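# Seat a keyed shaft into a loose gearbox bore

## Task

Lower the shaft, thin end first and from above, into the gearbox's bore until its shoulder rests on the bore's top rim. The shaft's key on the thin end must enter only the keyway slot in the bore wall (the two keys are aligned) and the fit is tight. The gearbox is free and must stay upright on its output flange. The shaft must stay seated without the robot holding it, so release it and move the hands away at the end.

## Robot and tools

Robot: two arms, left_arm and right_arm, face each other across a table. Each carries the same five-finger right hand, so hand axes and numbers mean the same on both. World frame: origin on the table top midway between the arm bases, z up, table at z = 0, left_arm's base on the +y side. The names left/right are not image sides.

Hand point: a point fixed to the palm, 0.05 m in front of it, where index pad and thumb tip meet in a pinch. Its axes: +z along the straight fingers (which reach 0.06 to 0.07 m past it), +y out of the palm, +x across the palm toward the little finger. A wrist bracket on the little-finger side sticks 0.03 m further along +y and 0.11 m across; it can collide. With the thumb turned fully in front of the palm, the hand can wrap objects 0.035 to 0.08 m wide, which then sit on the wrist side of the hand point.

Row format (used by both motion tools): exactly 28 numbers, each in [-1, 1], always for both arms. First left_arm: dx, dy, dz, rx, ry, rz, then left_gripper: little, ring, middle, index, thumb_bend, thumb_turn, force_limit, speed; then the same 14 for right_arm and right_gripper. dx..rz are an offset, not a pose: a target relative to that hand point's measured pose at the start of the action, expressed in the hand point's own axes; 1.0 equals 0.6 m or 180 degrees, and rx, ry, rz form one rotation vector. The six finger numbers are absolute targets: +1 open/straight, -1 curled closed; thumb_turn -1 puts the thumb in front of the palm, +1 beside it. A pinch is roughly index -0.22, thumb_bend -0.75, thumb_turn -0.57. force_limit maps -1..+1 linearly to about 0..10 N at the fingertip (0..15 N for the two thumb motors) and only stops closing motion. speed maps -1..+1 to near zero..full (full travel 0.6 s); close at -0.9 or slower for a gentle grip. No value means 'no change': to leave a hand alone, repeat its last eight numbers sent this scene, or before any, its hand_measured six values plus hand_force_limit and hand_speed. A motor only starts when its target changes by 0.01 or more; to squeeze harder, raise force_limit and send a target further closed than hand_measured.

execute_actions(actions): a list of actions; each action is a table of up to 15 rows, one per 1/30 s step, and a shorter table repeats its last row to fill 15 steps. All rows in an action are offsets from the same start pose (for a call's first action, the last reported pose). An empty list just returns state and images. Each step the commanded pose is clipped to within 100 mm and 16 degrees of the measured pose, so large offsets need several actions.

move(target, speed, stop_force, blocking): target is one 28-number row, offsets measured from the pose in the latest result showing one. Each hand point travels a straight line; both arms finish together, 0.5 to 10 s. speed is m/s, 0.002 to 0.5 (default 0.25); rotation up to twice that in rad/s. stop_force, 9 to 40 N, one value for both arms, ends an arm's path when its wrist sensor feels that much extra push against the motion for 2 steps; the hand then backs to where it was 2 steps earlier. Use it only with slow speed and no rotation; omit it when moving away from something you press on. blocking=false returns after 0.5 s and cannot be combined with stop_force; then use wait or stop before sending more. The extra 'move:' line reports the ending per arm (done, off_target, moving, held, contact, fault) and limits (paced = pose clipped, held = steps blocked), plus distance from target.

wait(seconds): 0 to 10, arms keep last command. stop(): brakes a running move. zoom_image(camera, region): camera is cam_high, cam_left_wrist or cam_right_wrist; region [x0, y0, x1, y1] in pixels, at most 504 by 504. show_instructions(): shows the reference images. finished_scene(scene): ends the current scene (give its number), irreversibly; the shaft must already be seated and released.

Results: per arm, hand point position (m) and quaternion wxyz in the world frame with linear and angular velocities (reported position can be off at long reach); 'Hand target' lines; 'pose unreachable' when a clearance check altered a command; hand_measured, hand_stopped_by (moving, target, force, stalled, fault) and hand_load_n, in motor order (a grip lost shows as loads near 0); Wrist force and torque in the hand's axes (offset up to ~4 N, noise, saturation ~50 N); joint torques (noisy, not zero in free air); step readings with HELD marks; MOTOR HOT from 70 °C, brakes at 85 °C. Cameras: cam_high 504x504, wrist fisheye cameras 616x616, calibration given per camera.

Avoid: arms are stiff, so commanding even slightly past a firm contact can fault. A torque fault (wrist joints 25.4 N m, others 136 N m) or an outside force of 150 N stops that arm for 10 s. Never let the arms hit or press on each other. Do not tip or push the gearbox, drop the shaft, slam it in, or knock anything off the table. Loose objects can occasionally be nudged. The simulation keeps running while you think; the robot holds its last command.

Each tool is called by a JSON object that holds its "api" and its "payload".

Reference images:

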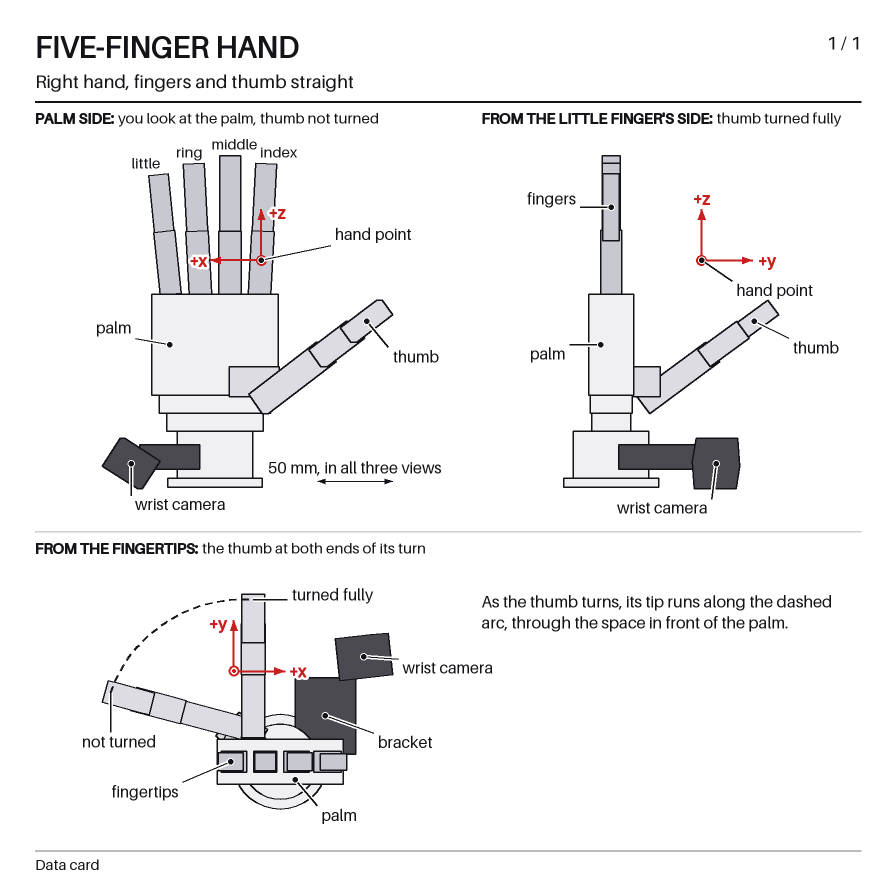

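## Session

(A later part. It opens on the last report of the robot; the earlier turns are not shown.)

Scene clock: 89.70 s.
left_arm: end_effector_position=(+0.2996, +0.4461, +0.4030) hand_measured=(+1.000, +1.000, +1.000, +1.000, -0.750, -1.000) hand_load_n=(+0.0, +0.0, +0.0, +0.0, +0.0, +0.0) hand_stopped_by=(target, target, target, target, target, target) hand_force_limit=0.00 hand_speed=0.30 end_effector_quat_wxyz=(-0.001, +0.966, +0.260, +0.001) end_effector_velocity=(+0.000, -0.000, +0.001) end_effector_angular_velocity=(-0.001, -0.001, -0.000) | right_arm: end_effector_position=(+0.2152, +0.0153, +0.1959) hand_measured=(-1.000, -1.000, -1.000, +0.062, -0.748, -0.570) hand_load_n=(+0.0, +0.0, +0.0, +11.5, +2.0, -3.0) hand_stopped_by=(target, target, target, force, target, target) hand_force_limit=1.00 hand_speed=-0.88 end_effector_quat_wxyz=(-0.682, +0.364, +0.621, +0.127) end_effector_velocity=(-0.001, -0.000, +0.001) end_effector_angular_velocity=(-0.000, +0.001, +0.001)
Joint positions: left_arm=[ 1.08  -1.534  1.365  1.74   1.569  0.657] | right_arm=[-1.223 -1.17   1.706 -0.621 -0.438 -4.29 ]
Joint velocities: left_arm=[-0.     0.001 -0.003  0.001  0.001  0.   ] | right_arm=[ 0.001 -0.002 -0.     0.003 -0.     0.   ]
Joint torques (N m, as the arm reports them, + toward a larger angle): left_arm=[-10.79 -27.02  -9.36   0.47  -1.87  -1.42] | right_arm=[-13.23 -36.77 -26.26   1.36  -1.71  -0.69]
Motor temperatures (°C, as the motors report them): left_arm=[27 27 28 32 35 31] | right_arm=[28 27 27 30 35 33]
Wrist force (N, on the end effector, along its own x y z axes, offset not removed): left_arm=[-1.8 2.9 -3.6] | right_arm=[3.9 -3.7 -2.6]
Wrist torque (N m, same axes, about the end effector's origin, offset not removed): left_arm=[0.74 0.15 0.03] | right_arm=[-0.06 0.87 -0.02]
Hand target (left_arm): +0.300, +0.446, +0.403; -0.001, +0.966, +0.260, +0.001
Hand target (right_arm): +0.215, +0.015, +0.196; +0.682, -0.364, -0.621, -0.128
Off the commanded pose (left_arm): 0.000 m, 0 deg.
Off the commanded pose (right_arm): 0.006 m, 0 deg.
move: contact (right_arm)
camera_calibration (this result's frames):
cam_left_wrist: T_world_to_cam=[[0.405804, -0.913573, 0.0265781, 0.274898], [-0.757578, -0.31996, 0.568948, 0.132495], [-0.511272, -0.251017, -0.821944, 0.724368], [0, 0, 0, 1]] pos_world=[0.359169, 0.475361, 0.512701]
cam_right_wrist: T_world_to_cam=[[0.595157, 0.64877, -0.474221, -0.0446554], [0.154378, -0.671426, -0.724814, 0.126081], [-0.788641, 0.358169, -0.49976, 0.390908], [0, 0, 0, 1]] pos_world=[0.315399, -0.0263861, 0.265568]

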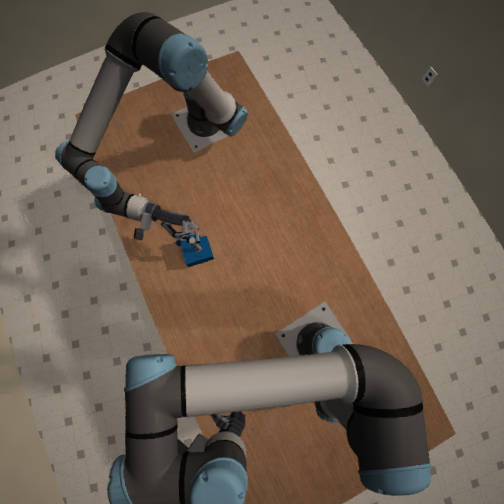

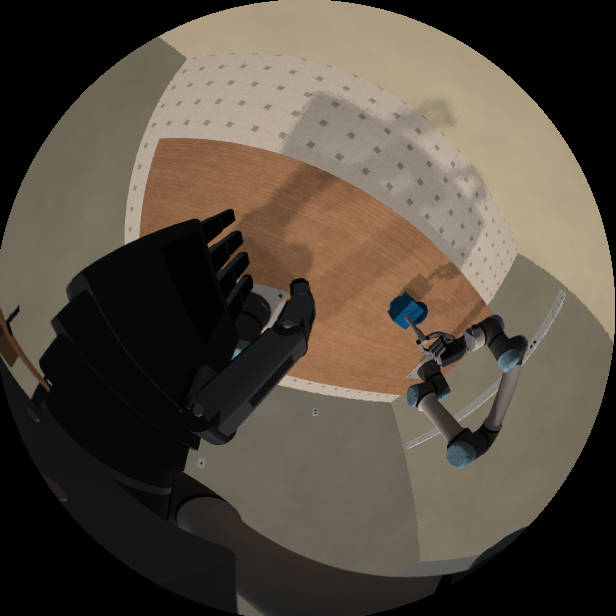

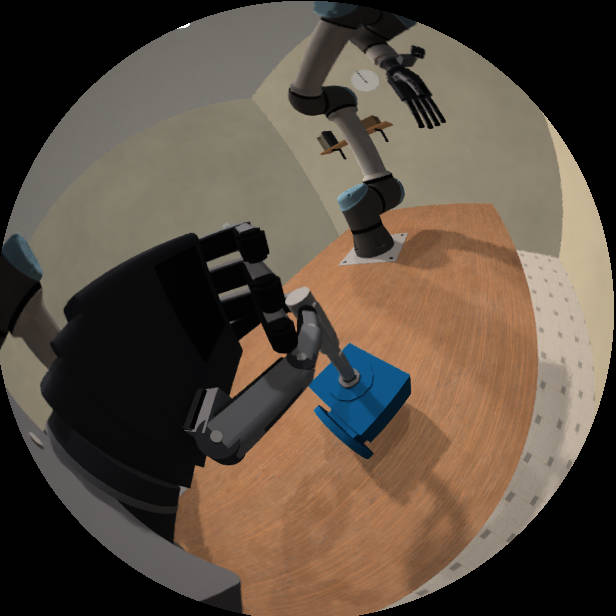

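{"api": "move", "payload": {"target": [0,0,0,0,0,0,1,1,1,1,-0.75,-1,0,0.3,0.0013,0.0005,-0.0028,0,0,0,-1,-1,-1,-0.55,-0.75,-0.57,1,-0.88], "speed": 0.004}}

{"api": "move", "payload": {"target": [0,0,0,0,0,0,1,1,1,1,-0.75,-1,0,0.3,-0.0125,0.0045,0.0005,0,0,0,-1,-1,-1,-0.55,-0.75,-0.57,1,-0.88], "speed": 0.003, "stop_force": 9}}

{"api": "zoom_image", "payload": {"camera": "cam_right_wrist", "region": [325,345,375,395]}}

{"api": "zoom_image", "payload": {"camera": "cam_left_wrist", "region": [398,308,422,332]}}

Scene clock: 90.60 s.
left_arm: end_effector_position=(+0.2996, +0.4461, +0.4030) hand_measured=(+1.000, +1.000, +1.000, +1.000, -0.750, -1.000) hand_load_n=(+0.0, +0.0, +0.0, +0.0, +0.0, +0.0) hand_stopped_by=(target, target, target, target, target, target) hand_force_limit=0.00 hand_speed=0.30 end_effector_quat_wxyz=(-0.001, +0.966, +0.260, +0.001) end_effector_velocity=(+0.000, +0.000, -0.001) end_effector_angular_velocity=(+0.002, +0.003, -0.001) | right_arm: end_effector_position=(+0.2168, +0.0147, +0.1966) hand_measured=(-1.000, -1.000, -1.000, +0.062, -0.748, -0.570) hand_load_n=(+0.0, +0.0, +0.0, +11.0, +4.0, -1.0) hand_stopped_by=(target, target, target, force, target, target) hand_force_limit=1.00 hand_speed=-0.88 end_effector_quat_wxyz=(-0.682, +0.364, +0.621, +0.127) end_effector_velocity=(+0.000, -0.000, +0.000) end_effector_angular_velocity=(-0.000, +0.001, -0.000)
Joint positions: left_arm=[ 1.08  -1.534  1.365  1.74   1.569  0.657] | right_arm=[-1.226 -1.169  1.703 -0.618 -0.441 -4.29 ]
Joint velocities: left_arm=[-0.     0.002  0.001  0.001 -0.001  0.001] | right_arm=[-0.001  0.    -0.001  0.001 -0.    -0.   ]
Joint torques (N m, as the arm reports them, + toward a larger angle): left_arm=[-11.2  -26.43 -10.03   0.51  -1.75  -1.41] | right_arm=[-15.62 -24.08 -29.35   2.    -2.47  -1.63]
Motor temperatures (°C, as the motors report them): left_arm=[27 27 28 32 35 31] | right_arm=[28 27 27 30 35 33]
Wrist force (N, on the end effector, along its own x y z axes, offset not removed): left_arm=[-3.4 2.5 1.1] | right_arm=[-2.8 -0.6 -0.2]
Wrist torque (N m, same axes, about the end effector's origin, offset not removed): left_arm=[0.33 0.40 -0.03] | right_arm=[-0.17 0.19 0.12]
Hand target (left_arm): +0.300, +0.446, +0.403; -0.001, +0.966, +0.260, +0.001
Hand target (right_arm): +0.217, +0.015, +0.197; +0.682, -0.364, -0.621, -0.127
Off the commanded pose (left_arm): 0.000 m, 0 deg.
Off the commanded pose (right_arm): 0.000 m, 0 deg.
move: done
camera_calibration (this result's frames):
cam_left_wrist: T_world_to_cam=[[0.405804, -0.913573, 0.0265781, 0.274898], [-0.757578, -0.31996, 0.568948, 0.132495], [-0.511272, -0.251017, -0.821944, 0.724368], [0, 0, 0, 1]] pos_world=[0.359169, 0.475361, 0.512701]
cam_right_wrist: T_world_to_cam=[[0.595163, 0.64877, -0.474214, -0.0448408], [0.154382, -0.671424, -0.724814, 0.125891], [-0.788636, 0.358173, -0.499765, 0.392729], [0, 0, 0, 1]] pos_world=[0.316973, -0.0270474, 0.266256]

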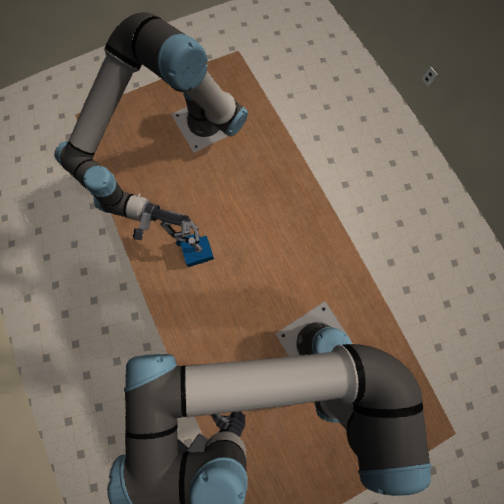

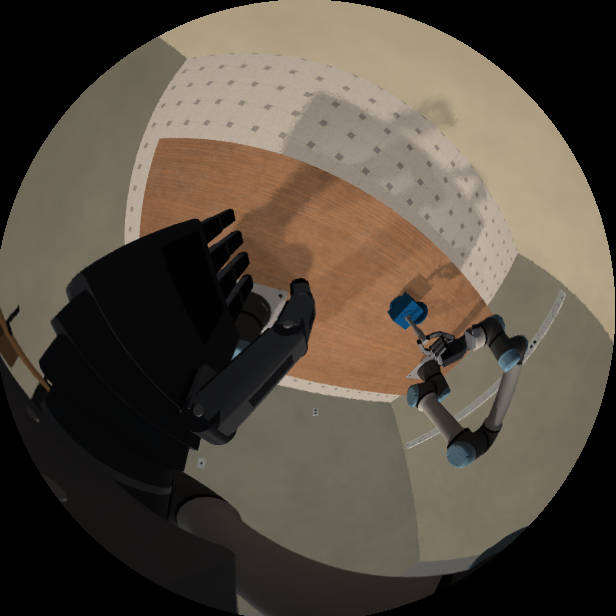

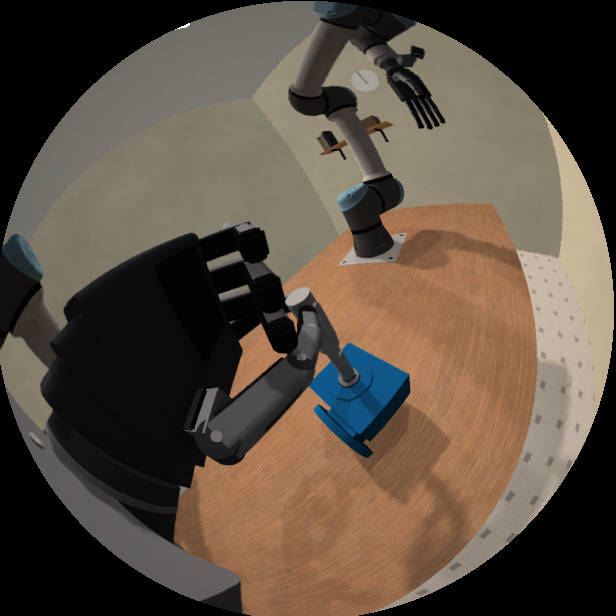

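Scene clock: 92.63 s.
left_arm: end_effector_position=(+0.2996, +0.4461, +0.4030) hand_measured=(+1.000, +1.000, +1.000, +1.000, -0.750, -1.000) hand_load_n=(+0.0, +0.0, +0.0, +0.0, +0.0, +0.0) hand_stopped_by=(target, target, target, target, target, target) hand_force_limit=0.00 hand_speed=0.30 end_effector_quat_wxyz=(-0.001, +0.966, +0.260, +0.001) end_effector_velocity=(+0.000, +0.000, -0.001) end_effector_angular_velocity=(+0.001, +0.002, +0.001) | right_arm: end_effector_position=(+0.2167, +0.0146, +0.1915) hand_measured=(-1.000, -1.000, -1.000, +0.062, -0.748, -0.570) hand_load_n=(+0.0, +0.0, +0.0, +11.5, +2.0, -3.0) hand_stopped_by=(target, target, target, force, target, target) hand_force_limit=1.00 hand_speed=-0.88 end_effector_quat_wxyz=(-0.682, +0.364, +0.621, +0.127) end_effector_velocity=(-0.001, -0.000, +0.001) end_effector_angular_velocity=(-0.000, +0.001, +0.001)
Joint positions: left_arm=[ 1.08  -1.534  1.365  1.74   1.569  0.657] | right_arm=[-1.226 -1.163  1.709 -0.63  -0.441 -4.29 ]
Joint velocities: left_arm=[ 0.001  0.002  0.001 -0.001 -0.     0.   ] | right_arm=[ 0.001 -0.002  0.     0.003 -0.    -0.   ]
Joint torques (N m, as the arm reports them, + toward a larger angle): left_arm=[-10.89 -26.63  -9.45   0.44  -1.87  -1.42] | right_arm=[ -3.78 -37.11 -24.88   1.34   2.25  -0.83]
Motor temperatures (°C, as the motors report them): left_arm=[27 27 28 32 35 31] | right_arm=[28 27 27 30 35 33]
Wrist force (N, on the end effector, along its own x y z axes, offset not removed): left_arm=[-0.9 0.9 -0.5] | right_arm=[5.8 -2.6 2.6]
Wrist torque (N m, same axes, about the end effector's origin, offset not removed): left_arm=[0.25 0.01 -0.14] | right_arm=[0.06 0.62 0.12]
Hand target (left_arm): +0.300, +0.446, +0.403; -0.001, +0.966, +0.260, +0.001
Hand target (right_arm): +0.217, +0.015, +0.192; +0.682, -0.364, -0.621, -0.128
Off the commanded pose (left_arm): 0.000 m, 0 deg.
Off the commanded pose (right_arm): 0.003 m, 0 deg.
move: contact (right_arm)
camera_calibration (this result's frames):
cam_left_wrist: T_world_to_cam=[[0.405804, -0.913573, 0.0265778, 0.274898], [-0.757577, -0.31996, 0.568948, 0.132495], [-0.511272, -0.251017, -0.821944, 0.724368], [0, 0, 0, 1]] pos_world=[0.359169, 0.475361, 0.512701]
cam_right_wrist: T_world_to_cam=[[0.595031, 0.648692, -0.474486, -0.0471561], [0.154139, -0.671524, -0.724774, 0.122194], [-0.788784, 0.358126, -0.499566, 0.390129], [0, 0, 0, 1]] pos_world=[0.316952, -0.0270696, 0.261083]

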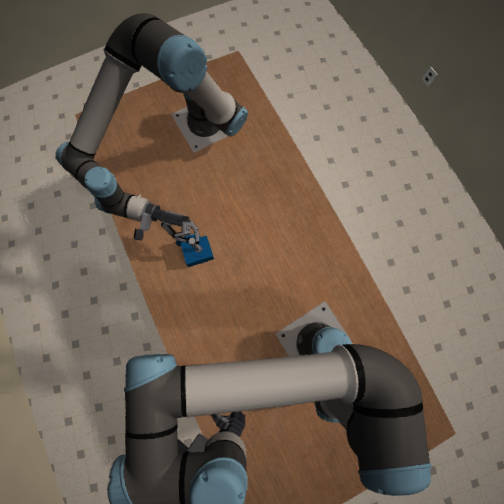

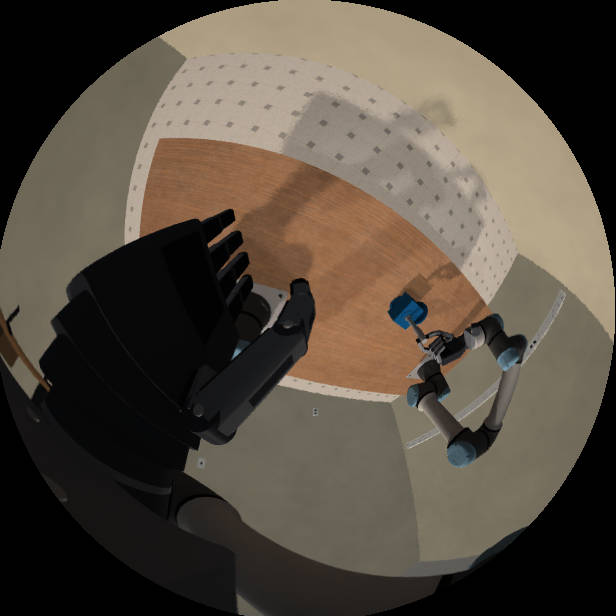

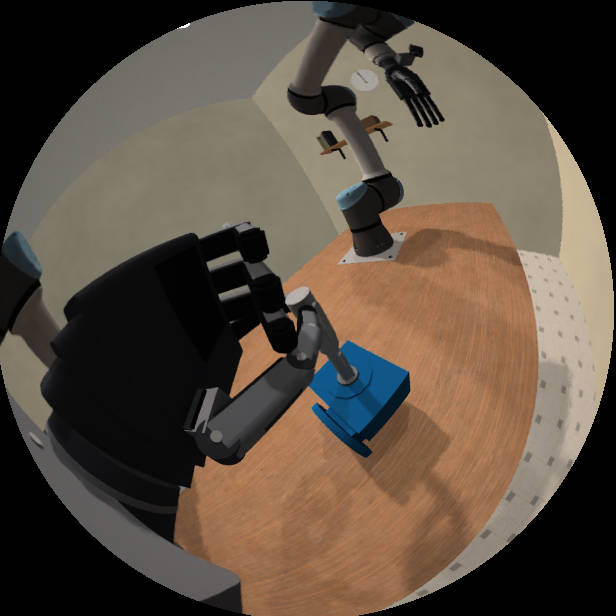

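Region (325, 345, 375, 395) of cam_right_wrist's 616x616 image, scaled by 10.080, with more detail than that image has.

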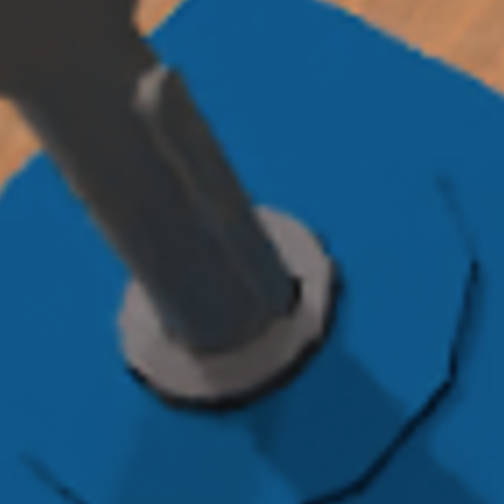

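Region (398, 308, 422, 332) of cam_left_wrist's 616x616 image, scaled by 21.000, with more detail than that image has.

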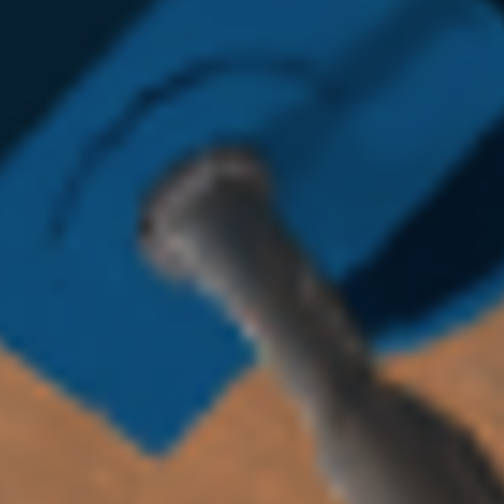

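{"api": "move", "payload": {"target": [0,0,0,0,0,0,1,1,1,1,-0.75,-1,0,0.3,0.0021,0.0024,-0.0004,0.0366,-0.0131,-0.0015,-1,-1,-1,-0.55,-0.75,-0.57,1,-0.88], "speed": 0.03}}

{"api": "zoom_image", "payload": {"camera": "cam_right_wrist", "region": [325,345,375,395]}}

{"api": "move", "payload": {"target": [0,0,0,0,0,0,1,1,1,1,-0.75,-1,0,0.3,-0.0125,0.0045,0.0005,0,0,0,-1,-1,-1,-0.55,-0.75,-0.57,1,-0.88], "speed": 0.003, "stop_force": 9}}

{"api": "zoom_image", "payload": {"camera": "cam_right_wrist", "region": [325,345,375,395]}}

Scene clock: 95.20 s.
left_arm: end_effector_position=(+0.2996, +0.4461, +0.4030) hand_measured=(+1.000, +1.000, +1.000, +1.000, -0.750, -1.000) hand_load_n=(+0.0, +0.0, +0.0, +0.0, +0.0, +0.0) hand_stopped_by=(target, target, target, target, target, target) hand_force_limit=0.00 hand_speed=0.30 end_effector_quat_wxyz=(-0.001, +0.966, +0.260, +0.001) end_effector_velocity=(+0.001, -0.001, -0.000) end_effector_angular_velocity=(+0.000, -0.001, -0.001) | right_arm: end_effector_position=(+0.2181, +0.0158, +0.1922) hand_measured=(-1.000, -1.000, -1.000, +0.062, -0.748, -0.570) hand_load_n=(+0.0, +0.0, +0.0, +11.0, +1.5, +0.5) hand_stopped_by=(target, target, target, force, target, target) hand_force_limit=1.00 hand_speed=-0.88 end_effector_quat_wxyz=(-0.689, +0.325, +0.642, +0.086) end_effector_velocity=(-0.000, +0.000, -0.000) end_effector_angular_velocity=(+0.000, +0.001, +0.008)
Joint positions: left_arm=[ 1.08  -1.534  1.365  1.74   1.569  0.657] | right_arm=[-1.207 -1.093  1.598 -0.575 -0.544 -4.307]
Joint velocities: left_arm=[-0.001  0.002 -0.001 -0.001 -0.     0.001] | right_arm=[ 0.002  0.005 -0.007  0.004 -0.007 -0.001]
Joint torques (N m, as the arm reports them, + toward a larger angle): left_arm=[-10.76 -26.33  -9.14   0.54  -1.93  -1.48] | right_arm=[ 13.14 -27.34 -31.69   2.27  -2.33  -1.78]
Motor temperatures (°C, as the motors report them): left_arm=[27 27 28 32 35 31] | right_arm=[28 27 27 30 35 33]
Wrist force (N, on the end effector, along its own x y z axes, offset not removed): left_arm=[-0.9 -2.1 -1.3] | right_arm=[-5.1 -2.1 1.3]
Wrist torque (N m, same axes, about the end effector's origin, offset not removed): left_arm=[-0.37 0.20 -0.02] | right_arm=[-0.45 0.23 -0.02]
Hand target (left_arm): +0.300, +0.446, +0.403; -0.001, +0.966, +0.260, +0.001
Hand target (right_arm): +0.218, +0.016, +0.192; +0.689, -0.325, -0.642, -0.086
Off the commanded pose (left_arm): 0.000 m, 0 deg.
Off the commanded pose (right_arm): 0.000 m, 0 deg.
move: done
camera_calibration (this result's frames):
cam_left_wrist: T_world_to_cam=[[0.405804, -0.913573, 0.0265779, 0.274898], [-0.757577, -0.31996, 0.568948, 0.132495], [-0.511272, -0.251017, -0.821944, 0.724368], [0, 0, 0, 1]] pos_world=[0.359169, 0.475361, 0.512701]
cam_right_wrist: T_world_to_cam=[[0.51202, 0.716198, -0.474232, -0.0313769], [0.2346, -0.647699, -0.724878, 0.105402], [-0.826316, 0.259897, -0.499655, 0.400875], [0, 0, 0, 1]] pos_world=[0.322587, -0.0134453, 0.261823]

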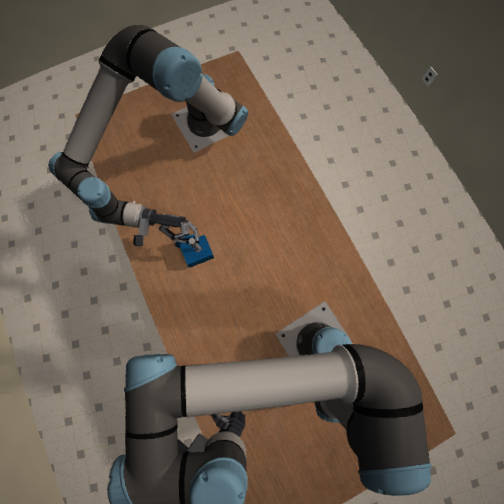

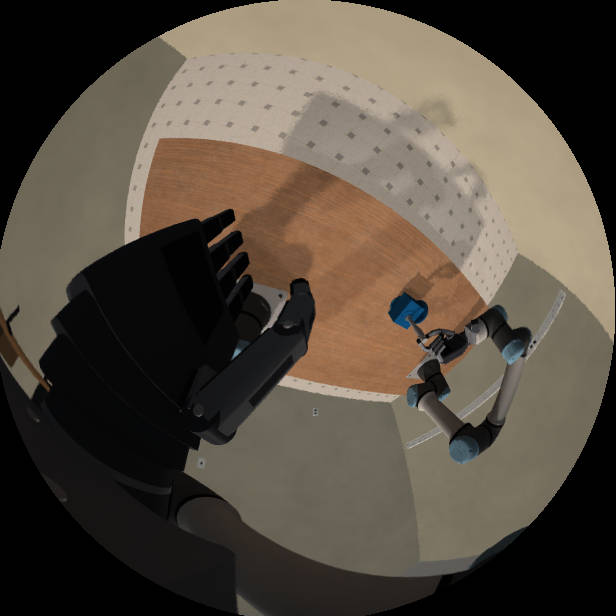

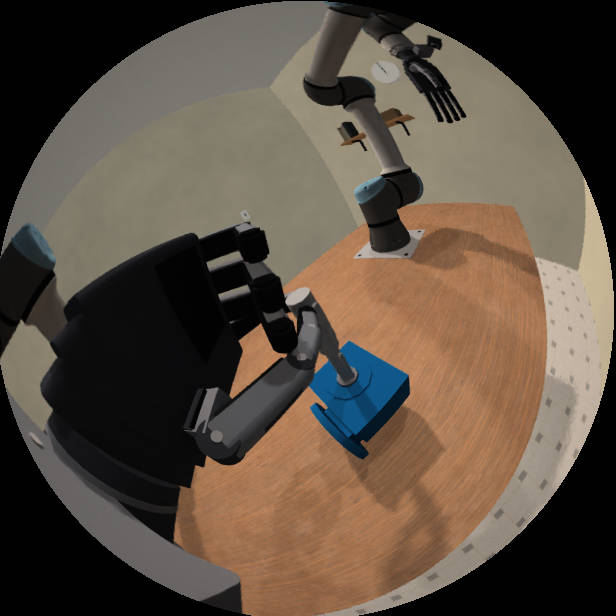

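Region (325, 345, 375, 395) of cam_right_wrist's 616x616 image, scaled by 10.080, with more detail than that image has.

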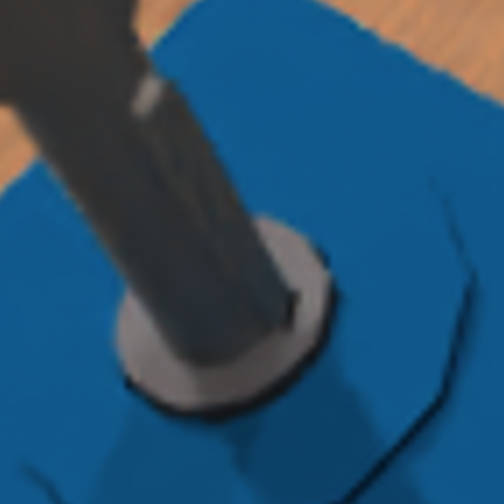

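Scene clock: 95.70 s.
left_arm: end_effector_position=(+0.2996, +0.4461, +0.4030) hand_measured=(+1.000, +1.000, +1.000, +1.000, -0.750, -1.000) hand_load_n=(+0.0, +0.0, +0.0, +0.0, +0.0, +0.0) hand_stopped_by=(target, target, target, target, target, target) hand_force_limit=0.00 hand_speed=0.30 end_effector_quat_wxyz=(-0.001, +0.966, +0.260, +0.001) end_effector_velocity=(-0.000, -0.000, -0.001) end_effector_angular_velocity=(+0.001, +0.004, -0.001) | right_arm: end_effector_position=(+0.2180, +0.0158, +0.1917) hand_measured=(-1.000, -1.000, -1.000, +0.062, -0.750, -0.570) hand_load_n=(+0.0, +0.0, +0.0, +11.5, +1.0, -2.0) hand_stopped_by=(target, target, target, force, target, target) hand_force_limit=1.00 hand_speed=-0.88 end_effector_quat_wxyz=(-0.689, +0.325, +0.642, +0.086) end_effector_velocity=(+0.000, +0.001, +0.001) end_effector_angular_velocity=(-0.000, +0.001, -0.002)
Joint positions: left_arm=[ 1.08  -1.534  1.365  1.74   1.569  0.657] | right_arm=[-1.207 -1.092  1.599 -0.576 -0.544 -4.307]
Joint velocities: left_arm=[-0.     0.001  0.003 -0.     0.     0.001] | right_arm=[ 0.    -0.001 -0.002  0.004  0.002 -0.   ]
Joint torques (N m, as the arm reports them, + toward a larger angle): left_arm=[-11.08 -25.69 -10.13   0.47  -1.94  -1.47] | right_arm=[ 10.76 -40.18 -27.36   1.33   2.36  -0.38]
Motor temperatures (°C, as the motors report them): left_arm=[27 27 28 32 35 31] | right_arm=[28 27 27 30 35 33]
Wrist force (N, on the end effector, along its own x y z axes, offset not removed): left_arm=[-4.0 -1.0 2.0] | right_arm=[6.4 -4.7 -2.0]
Wrist torque (N m, same axes, about the end effector's origin, offset not removed): left_arm=[-0.35 0.49 -0.16] | right_arm=[-0.06 0.44 0.09]
Hand target (left_arm): +0.300, +0.446, +0.403; -0.001, +0.966, +0.260, +0.001
Hand target (right_arm): +0.218, +0.016, +0.192; +0.689, -0.325, -0.642, -0.086
Off the commanded pose (left_arm): 0.000 m, 0 deg.
Off the commanded pose (right_arm): 0.007 m, 0 deg.
move: contact (right_arm)
camera_calibration (this result's frames):
cam_left_wrist: T_world_to_cam=[[0.405804, -0.913573, 0.0265784, 0.274898], [-0.757578, -0.31996, 0.568948, 0.132495], [-0.511272, -0.251017, -0.821944, 0.724368], [0, 0, 0, 1]] pos_world=[0.359169, 0.475361, 0.512701]
cam_right_wrist: T_world_to_cam=[[0.511799, 0.716286, -0.474338, -0.0315176], [0.234641, -0.647684, -0.724878, 0.105028], [-0.826441, 0.259692, -0.499554, 0.400602], [0, 0, 0, 1]] pos_world=[0.32256, -0.0134324, 0.261305]

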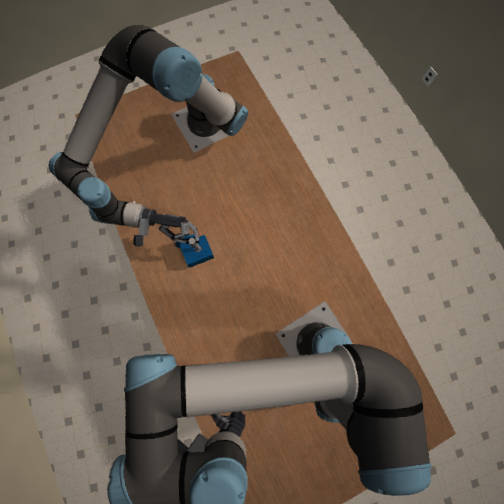

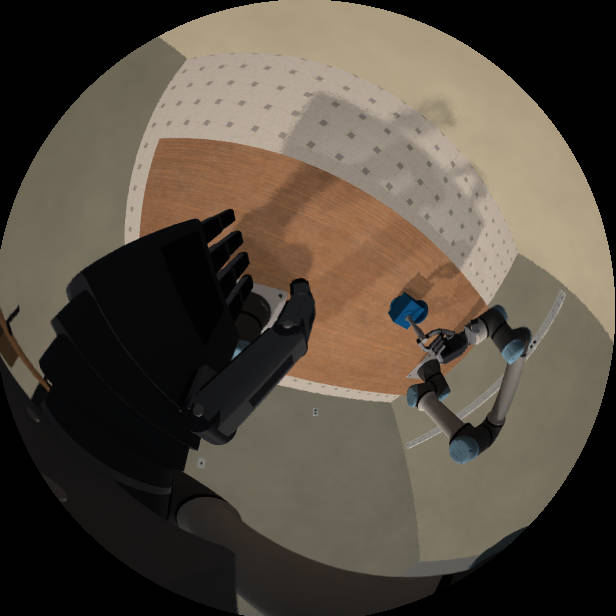

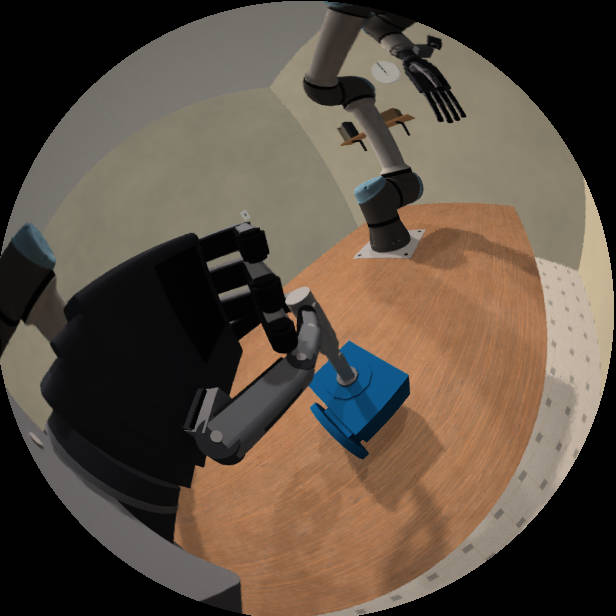

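Region (325, 345, 375, 395) of cam_right_wrist's 616x616 image, scaled by 10.080, with more detail than that image has.

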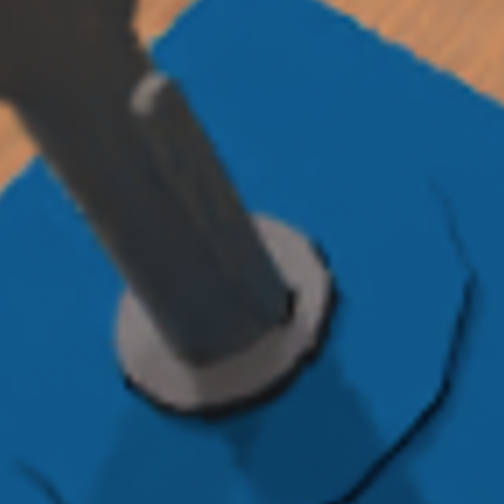

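{"api": "move", "payload": {"target": [0,0,0,0,0,0,1,1,1,1,-0.75,-1,0,0.3,0.0011,0.0012,-0.006,0.0037,0.0101,0.0027,-1,-1,-1,-0.5,-0.75,-0.57,1,-0.88], "speed": 0.015}}

{"api": "move", "payload": {"target": [0,0,0,0,0,0,1,1,1,1,-0.75,-1,0,0.3,-0.0158,0.0053,0.0002,0,0,0,-1,-1,-1,-0.5,-0.75,-0.57,1,-0.88], "speed": 0.003, "stop_force": 11}}

{"api": "zoom_image", "payload": {"camera": "cam_right_wrist", "region": [325,345,375,395]}}

{"api": "zoom_image", "payload": {"camera": "cam_left_wrist", "region": [385,295,445,355]}}

Scene clock: 97.83 s.
left_arm: end_effector_position=(+0.2996, +0.4461, +0.4030) hand_measured=(+1.000, +1.000, +1.000, +1.000, -0.750, -1.000) hand_load_n=(+0.0, +0.0, +0.0, +0.0, +0.0, +0.0) hand_stopped_by=(target, target, target, target, target, target) hand_force_limit=0.00 hand_speed=0.30 end_effector_quat_wxyz=(-0.001, +0.966, +0.260, +0.001) end_effector_velocity=(-0.000, +0.000, -0.000) end_effector_angular_velocity=(-0.000, -0.000, -0.000) | right_arm: end_effector_position=(+0.2215, +0.0146, +0.1922) hand_measured=(-1.000, -1.000, -1.000, +0.062, -0.750, -0.570) hand_load_n=(+0.0, +0.0, +0.0, +11.0, +1.5, -1.5) hand_stopped_by=(target, target, target, force, target, target) hand_force_limit=1.00 hand_speed=-0.88 end_effector_quat_wxyz=(-0.701, +0.323, +0.630, +0.084) end_effector_velocity=(+0.001, -0.000, -0.000) end_effector_angular_velocity=(+0.002, +0.003, -0.002)
Joint positions: left_arm=[ 1.08  -1.534  1.365  1.74   1.569  0.657] | right_arm=[-1.214 -1.065  1.576 -0.516 -0.55  -4.355]
Joint velocities: left_arm=[-0.    -0.001  0.001 -0.     0.    -0.   ] | right_arm=[-0.001  0.003 -0.002  0.006  0.    -0.006]
Joint torques (N m, as the arm reports them, + toward a larger angle): left_arm=[-11.13 -26.15  -9.83   0.41  -1.86  -1.47] | right_arm=[-14.91 -28.24 -29.21   2.34  -2.29  -1.69]
Motor temperatures (°C, as the motors report them): left_arm=[27 27 28 32 35 31] | right_arm=[28 27 27 30 35 33]
Wrist force (N, on the end effector, along its own x y z axes, offset not removed): left_arm=[-7.1 2.2 -0.6] | right_arm=[-8.1 -0.5 2.8]
Wrist torque (N m, same axes, about the end effector's origin, offset not removed): left_arm=[0.49 1.12 -0.47] | right_arm=[-0.30 0.85 -0.20]
Hand target (left_arm): +0.300, +0.446, +0.403; -0.001, +0.966, +0.260, +0.001
Hand target (right_arm): +0.222, +0.015, +0.192; +0.701, -0.323, -0.630, -0.084
Off the commanded pose (left_arm): 0.000 m, 0 deg.
Off the commanded pose (right_arm): 0.000 m, 0 deg.
move: done
camera_calibration (this result's frames):
cam_left_wrist: T_world_to_cam=[[0.405804, -0.913573, 0.026578, 0.274898], [-0.757578, -0.31996, 0.568948, 0.132495], [-0.511272, -0.251016, -0.821944, 0.724368], [0, 0, 0, 1]] pos_world=[0.359169, 0.475361, 0.512701]
cam_right_wrist: T_world_to_cam=[[0.496314, 0.721867, -0.482267, -0.0272722], [0.210799, -0.639097, -0.739675, 0.111792], [-0.842162, 0.265449, -0.469361, 0.401631], [0, 0, 0, 1]] pos_world=[0.328209, -0.0154801, 0.258047]

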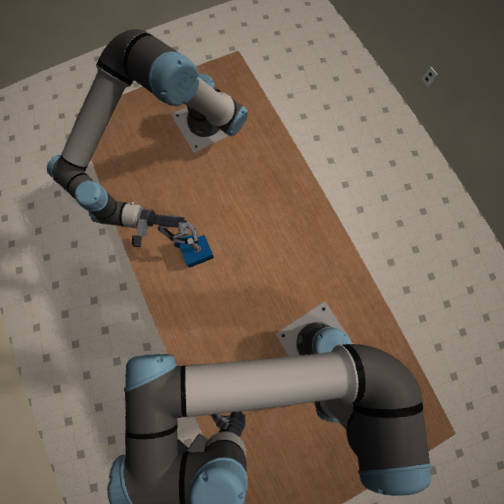

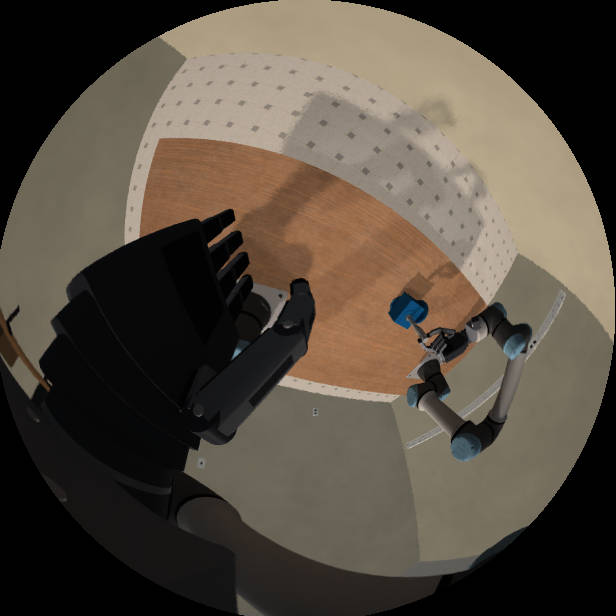

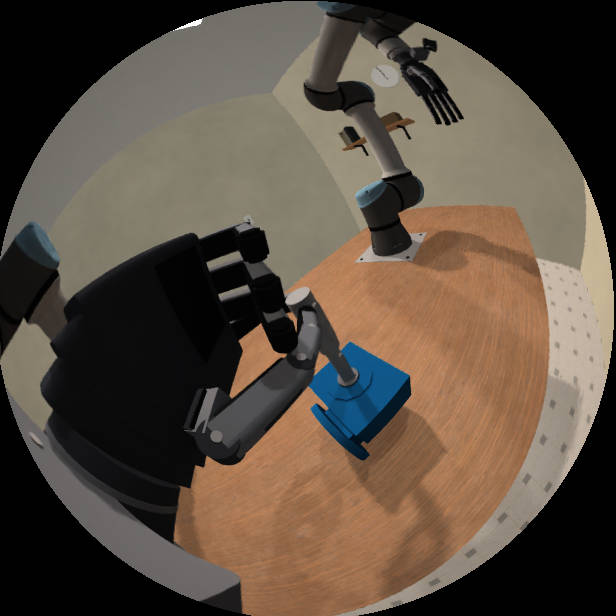

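Scene clock: 98.40 s.
left_arm: end_effector_position=(+0.2996, +0.4461, +0.4030) hand_measured=(+1.000, +1.000, +1.000, +1.000, -0.750, -1.000) hand_load_n=(+0.0, +0.0, +0.0, +0.0, +0.0, +0.0) hand_stopped_by=(target, target, target, target, target, target) hand_force_limit=0.00 hand_speed=0.30 end_effector_quat_wxyz=(-0.001, +0.966, +0.260, +0.001) end_effector_velocity=(+0.000, -0.000, -0.001) end_effector_angular_velocity=(+0.000, +0.000, -0.001) | right_arm: end_effector_position=(+0.2214, +0.0145, +0.1915) hand_measured=(-1.000, -1.000, -1.000, +0.062, -0.750, -0.570) hand_load_n=(+0.0, +0.0, +0.0, +12.0, +1.0, -2.0) hand_stopped_by=(target, target, target, force, target, target) hand_force_limit=1.00 hand_speed=-0.88 end_effector_quat_wxyz=(-0.701, +0.323, +0.630, +0.084) end_effector_velocity=(-0.000, -0.000, +0.001) end_effector_angular_velocity=(-0.001, +0.002, -0.001)
Joint positions: left_arm=[ 1.08  -1.534  1.365  1.74   1.569  0.657] | right_arm=[-1.214 -1.064  1.577 -0.518 -0.55  -4.355]
Joint velocities: left_arm=[-0.     0.     0.001 -0.001 -0.     0.   ] | right_arm=[ 0.    -0.001 -0.001  0.005  0.001 -0.   ]
Joint torques (N m, as the arm reports them, + toward a larger angle): left_arm=[-10.96 -25.84 -10.25   0.54  -1.87  -1.49] | right_arm=[-13.79 -40.36 -28.86   1.12  -1.64   0.82]
Motor temperatures (°C, as the motors report them): left_arm=[27 27 28 32 35 31] | right_arm=[28 27 27 30 35 33]
Wrist force (N, on the end effector, along its own x y z axes, offset not removed): left_arm=[-1.9 0.3 3.1] | right_arm=[8.2 -3.3 4.1]
Wrist torque (N m, same axes, about the end effector's origin, offset not removed): left_arm=[0.07 0.11 -0.10] | right_arm=[-0.13 -0.05 0.36]
Hand target (left_arm): +0.300, +0.446, +0.403; -0.001, +0.966, +0.260, +0.001
Hand target (right_arm): +0.222, +0.015, +0.192; +0.701, -0.322, -0.630, -0.084
Off the commanded pose (left_arm): 0.000 m, 0 deg.
Off the commanded pose (right_arm): 0.009 m, 0 deg.
move: contact (right_arm)
camera_calibration (this result's frames):
cam_left_wrist: T_world_to_cam=[[0.405804, -0.913573, 0.0265779, 0.274898], [-0.757578, -0.31996, 0.568948, 0.132495], [-0.511272, -0.251016, -0.821944, 0.724368], [0, 0, 0, 1]] pos_world=[0.359169, 0.475361, 0.512701]
cam_right_wrist: T_world_to_cam=[[0.496204, 0.72183, -0.482434, -0.0275228], [0.210642, -0.639157, -0.739668, 0.111287], [-0.842266, 0.265406, -0.4692, 0.401272], [0, 0, 0, 1]] pos_world=[0.328193, -0.0155032, 0.257315]

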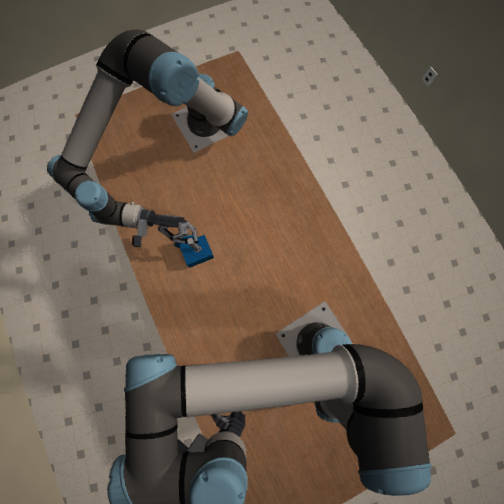

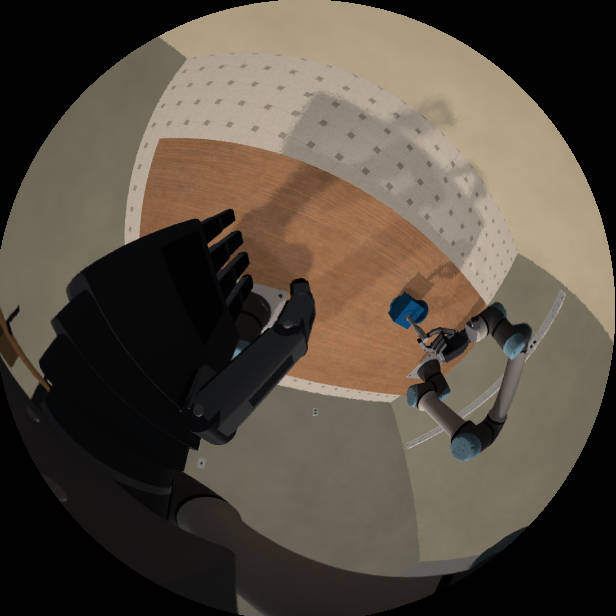

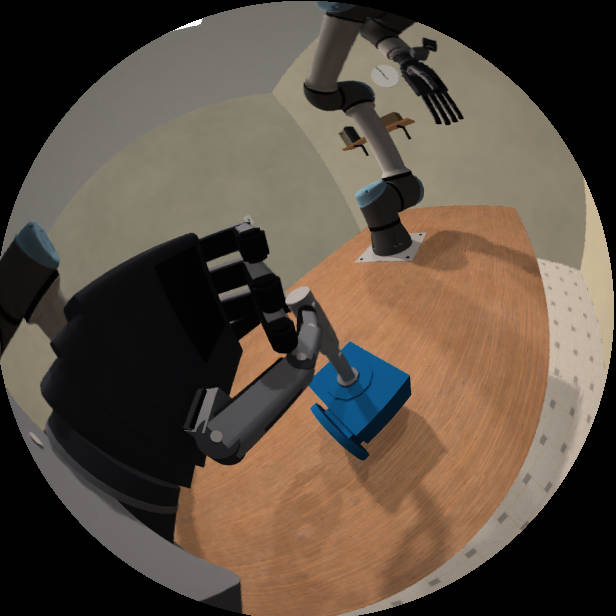

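Region (325, 345, 375, 395) of cam_right_wrist's 616x616 image, scaled by 10.080, with more detail than that image has.

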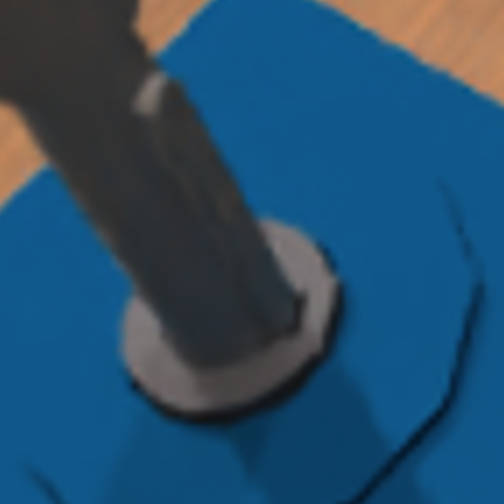

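Region (385, 295, 445, 355) of cam_left_wrist's 616x616 image, scaled by 8.400, with more detail than that image has.

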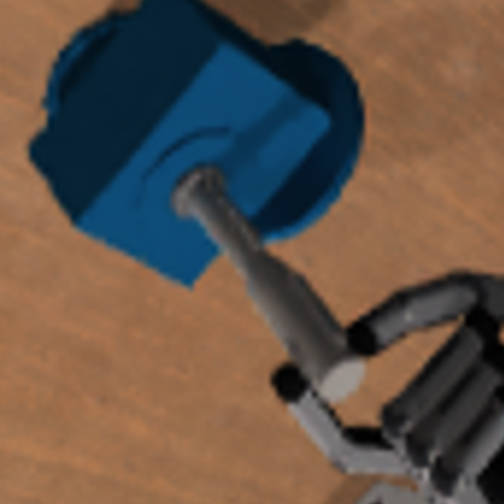

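{"api": "move", "payload": {"target": [0,0,0,0,0,0,1,1,1,1,-0.75,-1,0,0.3,0.0047,-0.0016,0,0,0,0,-1,-1,-1,-0.5,-0.75,-0.57,1,-0.88], "speed": 0.008}}

{"api": "zoom_image", "payload": {"camera": "cam_right_wrist", "region": [335,360,365,390]}}

Scene clock: 99.30 s.
left_arm: end_effector_position=(+0.2996, +0.4461, +0.4030) hand_measured=(+1.000, +1.000, +1.000, +1.000, -0.750, -1.000) hand_load_n=(+0.0, +0.0, +0.0, +0.0, +0.0, +0.0) hand_stopped_by=(target, target, target, target, target, target) hand_force_limit=0.00 hand_speed=0.30 end_effector_quat_wxyz=(-0.001, +0.966, +0.260, +0.001) end_effector_velocity=(-0.000, -0.000, +0.001) end_effector_angular_velocity=(-0.002, -0.005, +0.000) | right_arm: end_effector_position=(+0.2215, +0.0146, +0.1944) hand_measured=(-1.000, -1.000, -1.000, +0.062, -0.746, -0.570) hand_load_n=(+0.0, +0.0, +0.0, +9.0, +6.0, +2.5) hand_stopped_by=(target, target, target, force, target, target) hand_force_limit=1.00 hand_speed=-0.88 end_effector_quat_wxyz=(-0.701, +0.323, +0.630, +0.084) end_effector_velocity=(-0.000, -0.000, +0.001) end_effector_angular_velocity=(-0.000, +0.001, -0.000)
Joint positions: left_arm=[ 1.08  -1.534  1.365  1.74   1.569  0.657] | right_arm=[-1.214 -1.067  1.573 -0.511 -0.55  -4.355]
Joint velocities: left_arm=[-0.    -0.003 -0.002 -0.001 -0.    -0.001] | right_arm=[-0.    -0.001 -0.001  0.002 -0.    -0.   ]
Joint torques (N m, as the arm reports them, + toward a larger angle): left_arm=[-10.82 -25.78  -9.63   0.46  -1.83  -1.52] | right_arm=[ -5.98 -44.22 -29.84   2.45   1.62  -0.94]
Motor temperatures (°C, as the motors report them): left_arm=[27 27 28 32 35 31] | right_arm=[28 27 27 30 35 33]
Wrist force (N, on the end effector, along its own x y z axes, offset not removed): left_arm=[-3.4 0.9 1.2] | right_arm=[-1.4 -0.9 1.1]
Wrist torque (N m, same axes, about the end effector's origin, offset not removed): left_arm=[0.17 0.31 -0.15] | right_arm=[-0.43 0.07 0.32]
Hand target (left_arm): +0.300, +0.446, +0.403; -0.001, +0.966, +0.260, +0.001
Hand target (right_arm): +0.221, +0.015, +0.194; +0.701, -0.323, -0.630, -0.084
Off the commanded pose (left_arm): 0.000 m, 0 deg.
Off the commanded pose (right_arm): 0.000 m, 0 deg.
move: done
camera_calibration (this result's frames):
cam_left_wrist: T_world_to_cam=[[0.405804, -0.913573, 0.0265779, 0.274898], [-0.757578, -0.31996, 0.568948, 0.132495], [-0.511272, -0.251016, -0.821944, 0.724368], [0, 0, 0, 1]] pos_world=[0.359169, 0.475361, 0.512701]
cam_right_wrist: T_world_to_cam=[[0.49622, 0.721837, -0.482406, -0.0261656], [0.210667, -0.639145, -0.739671, 0.113459], [-0.84225, 0.265413, -0.469224, 0.402695], [0, 0, 0, 1]] pos_world=[0.328252, -0.0154761, 0.260255]

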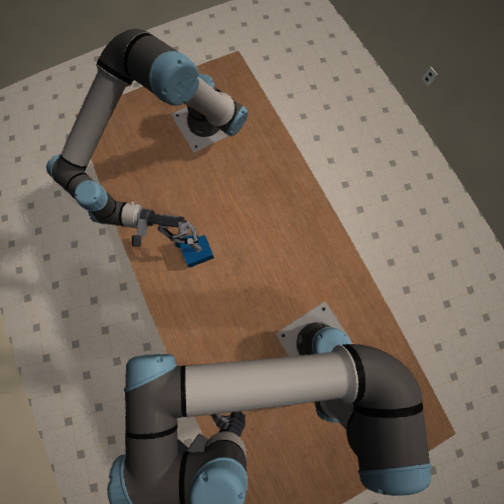

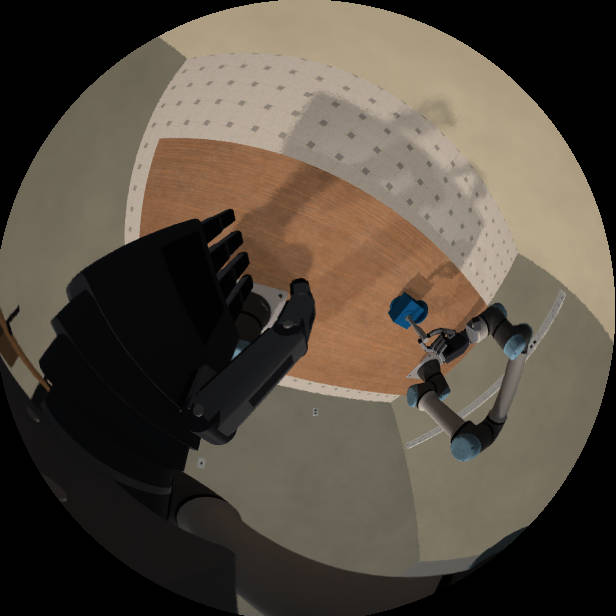

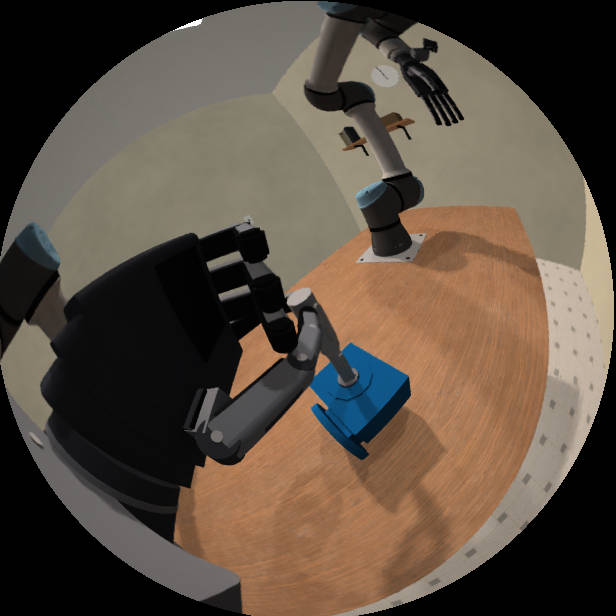

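Region (335, 360, 365, 390) of cam_right_wrist's 616x616 image, scaled by 16.800, with more detail than that image has.

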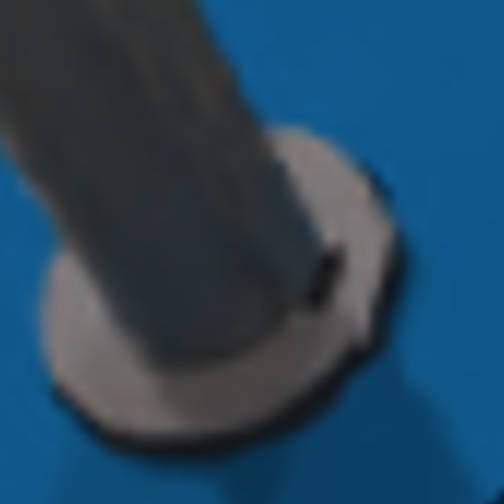

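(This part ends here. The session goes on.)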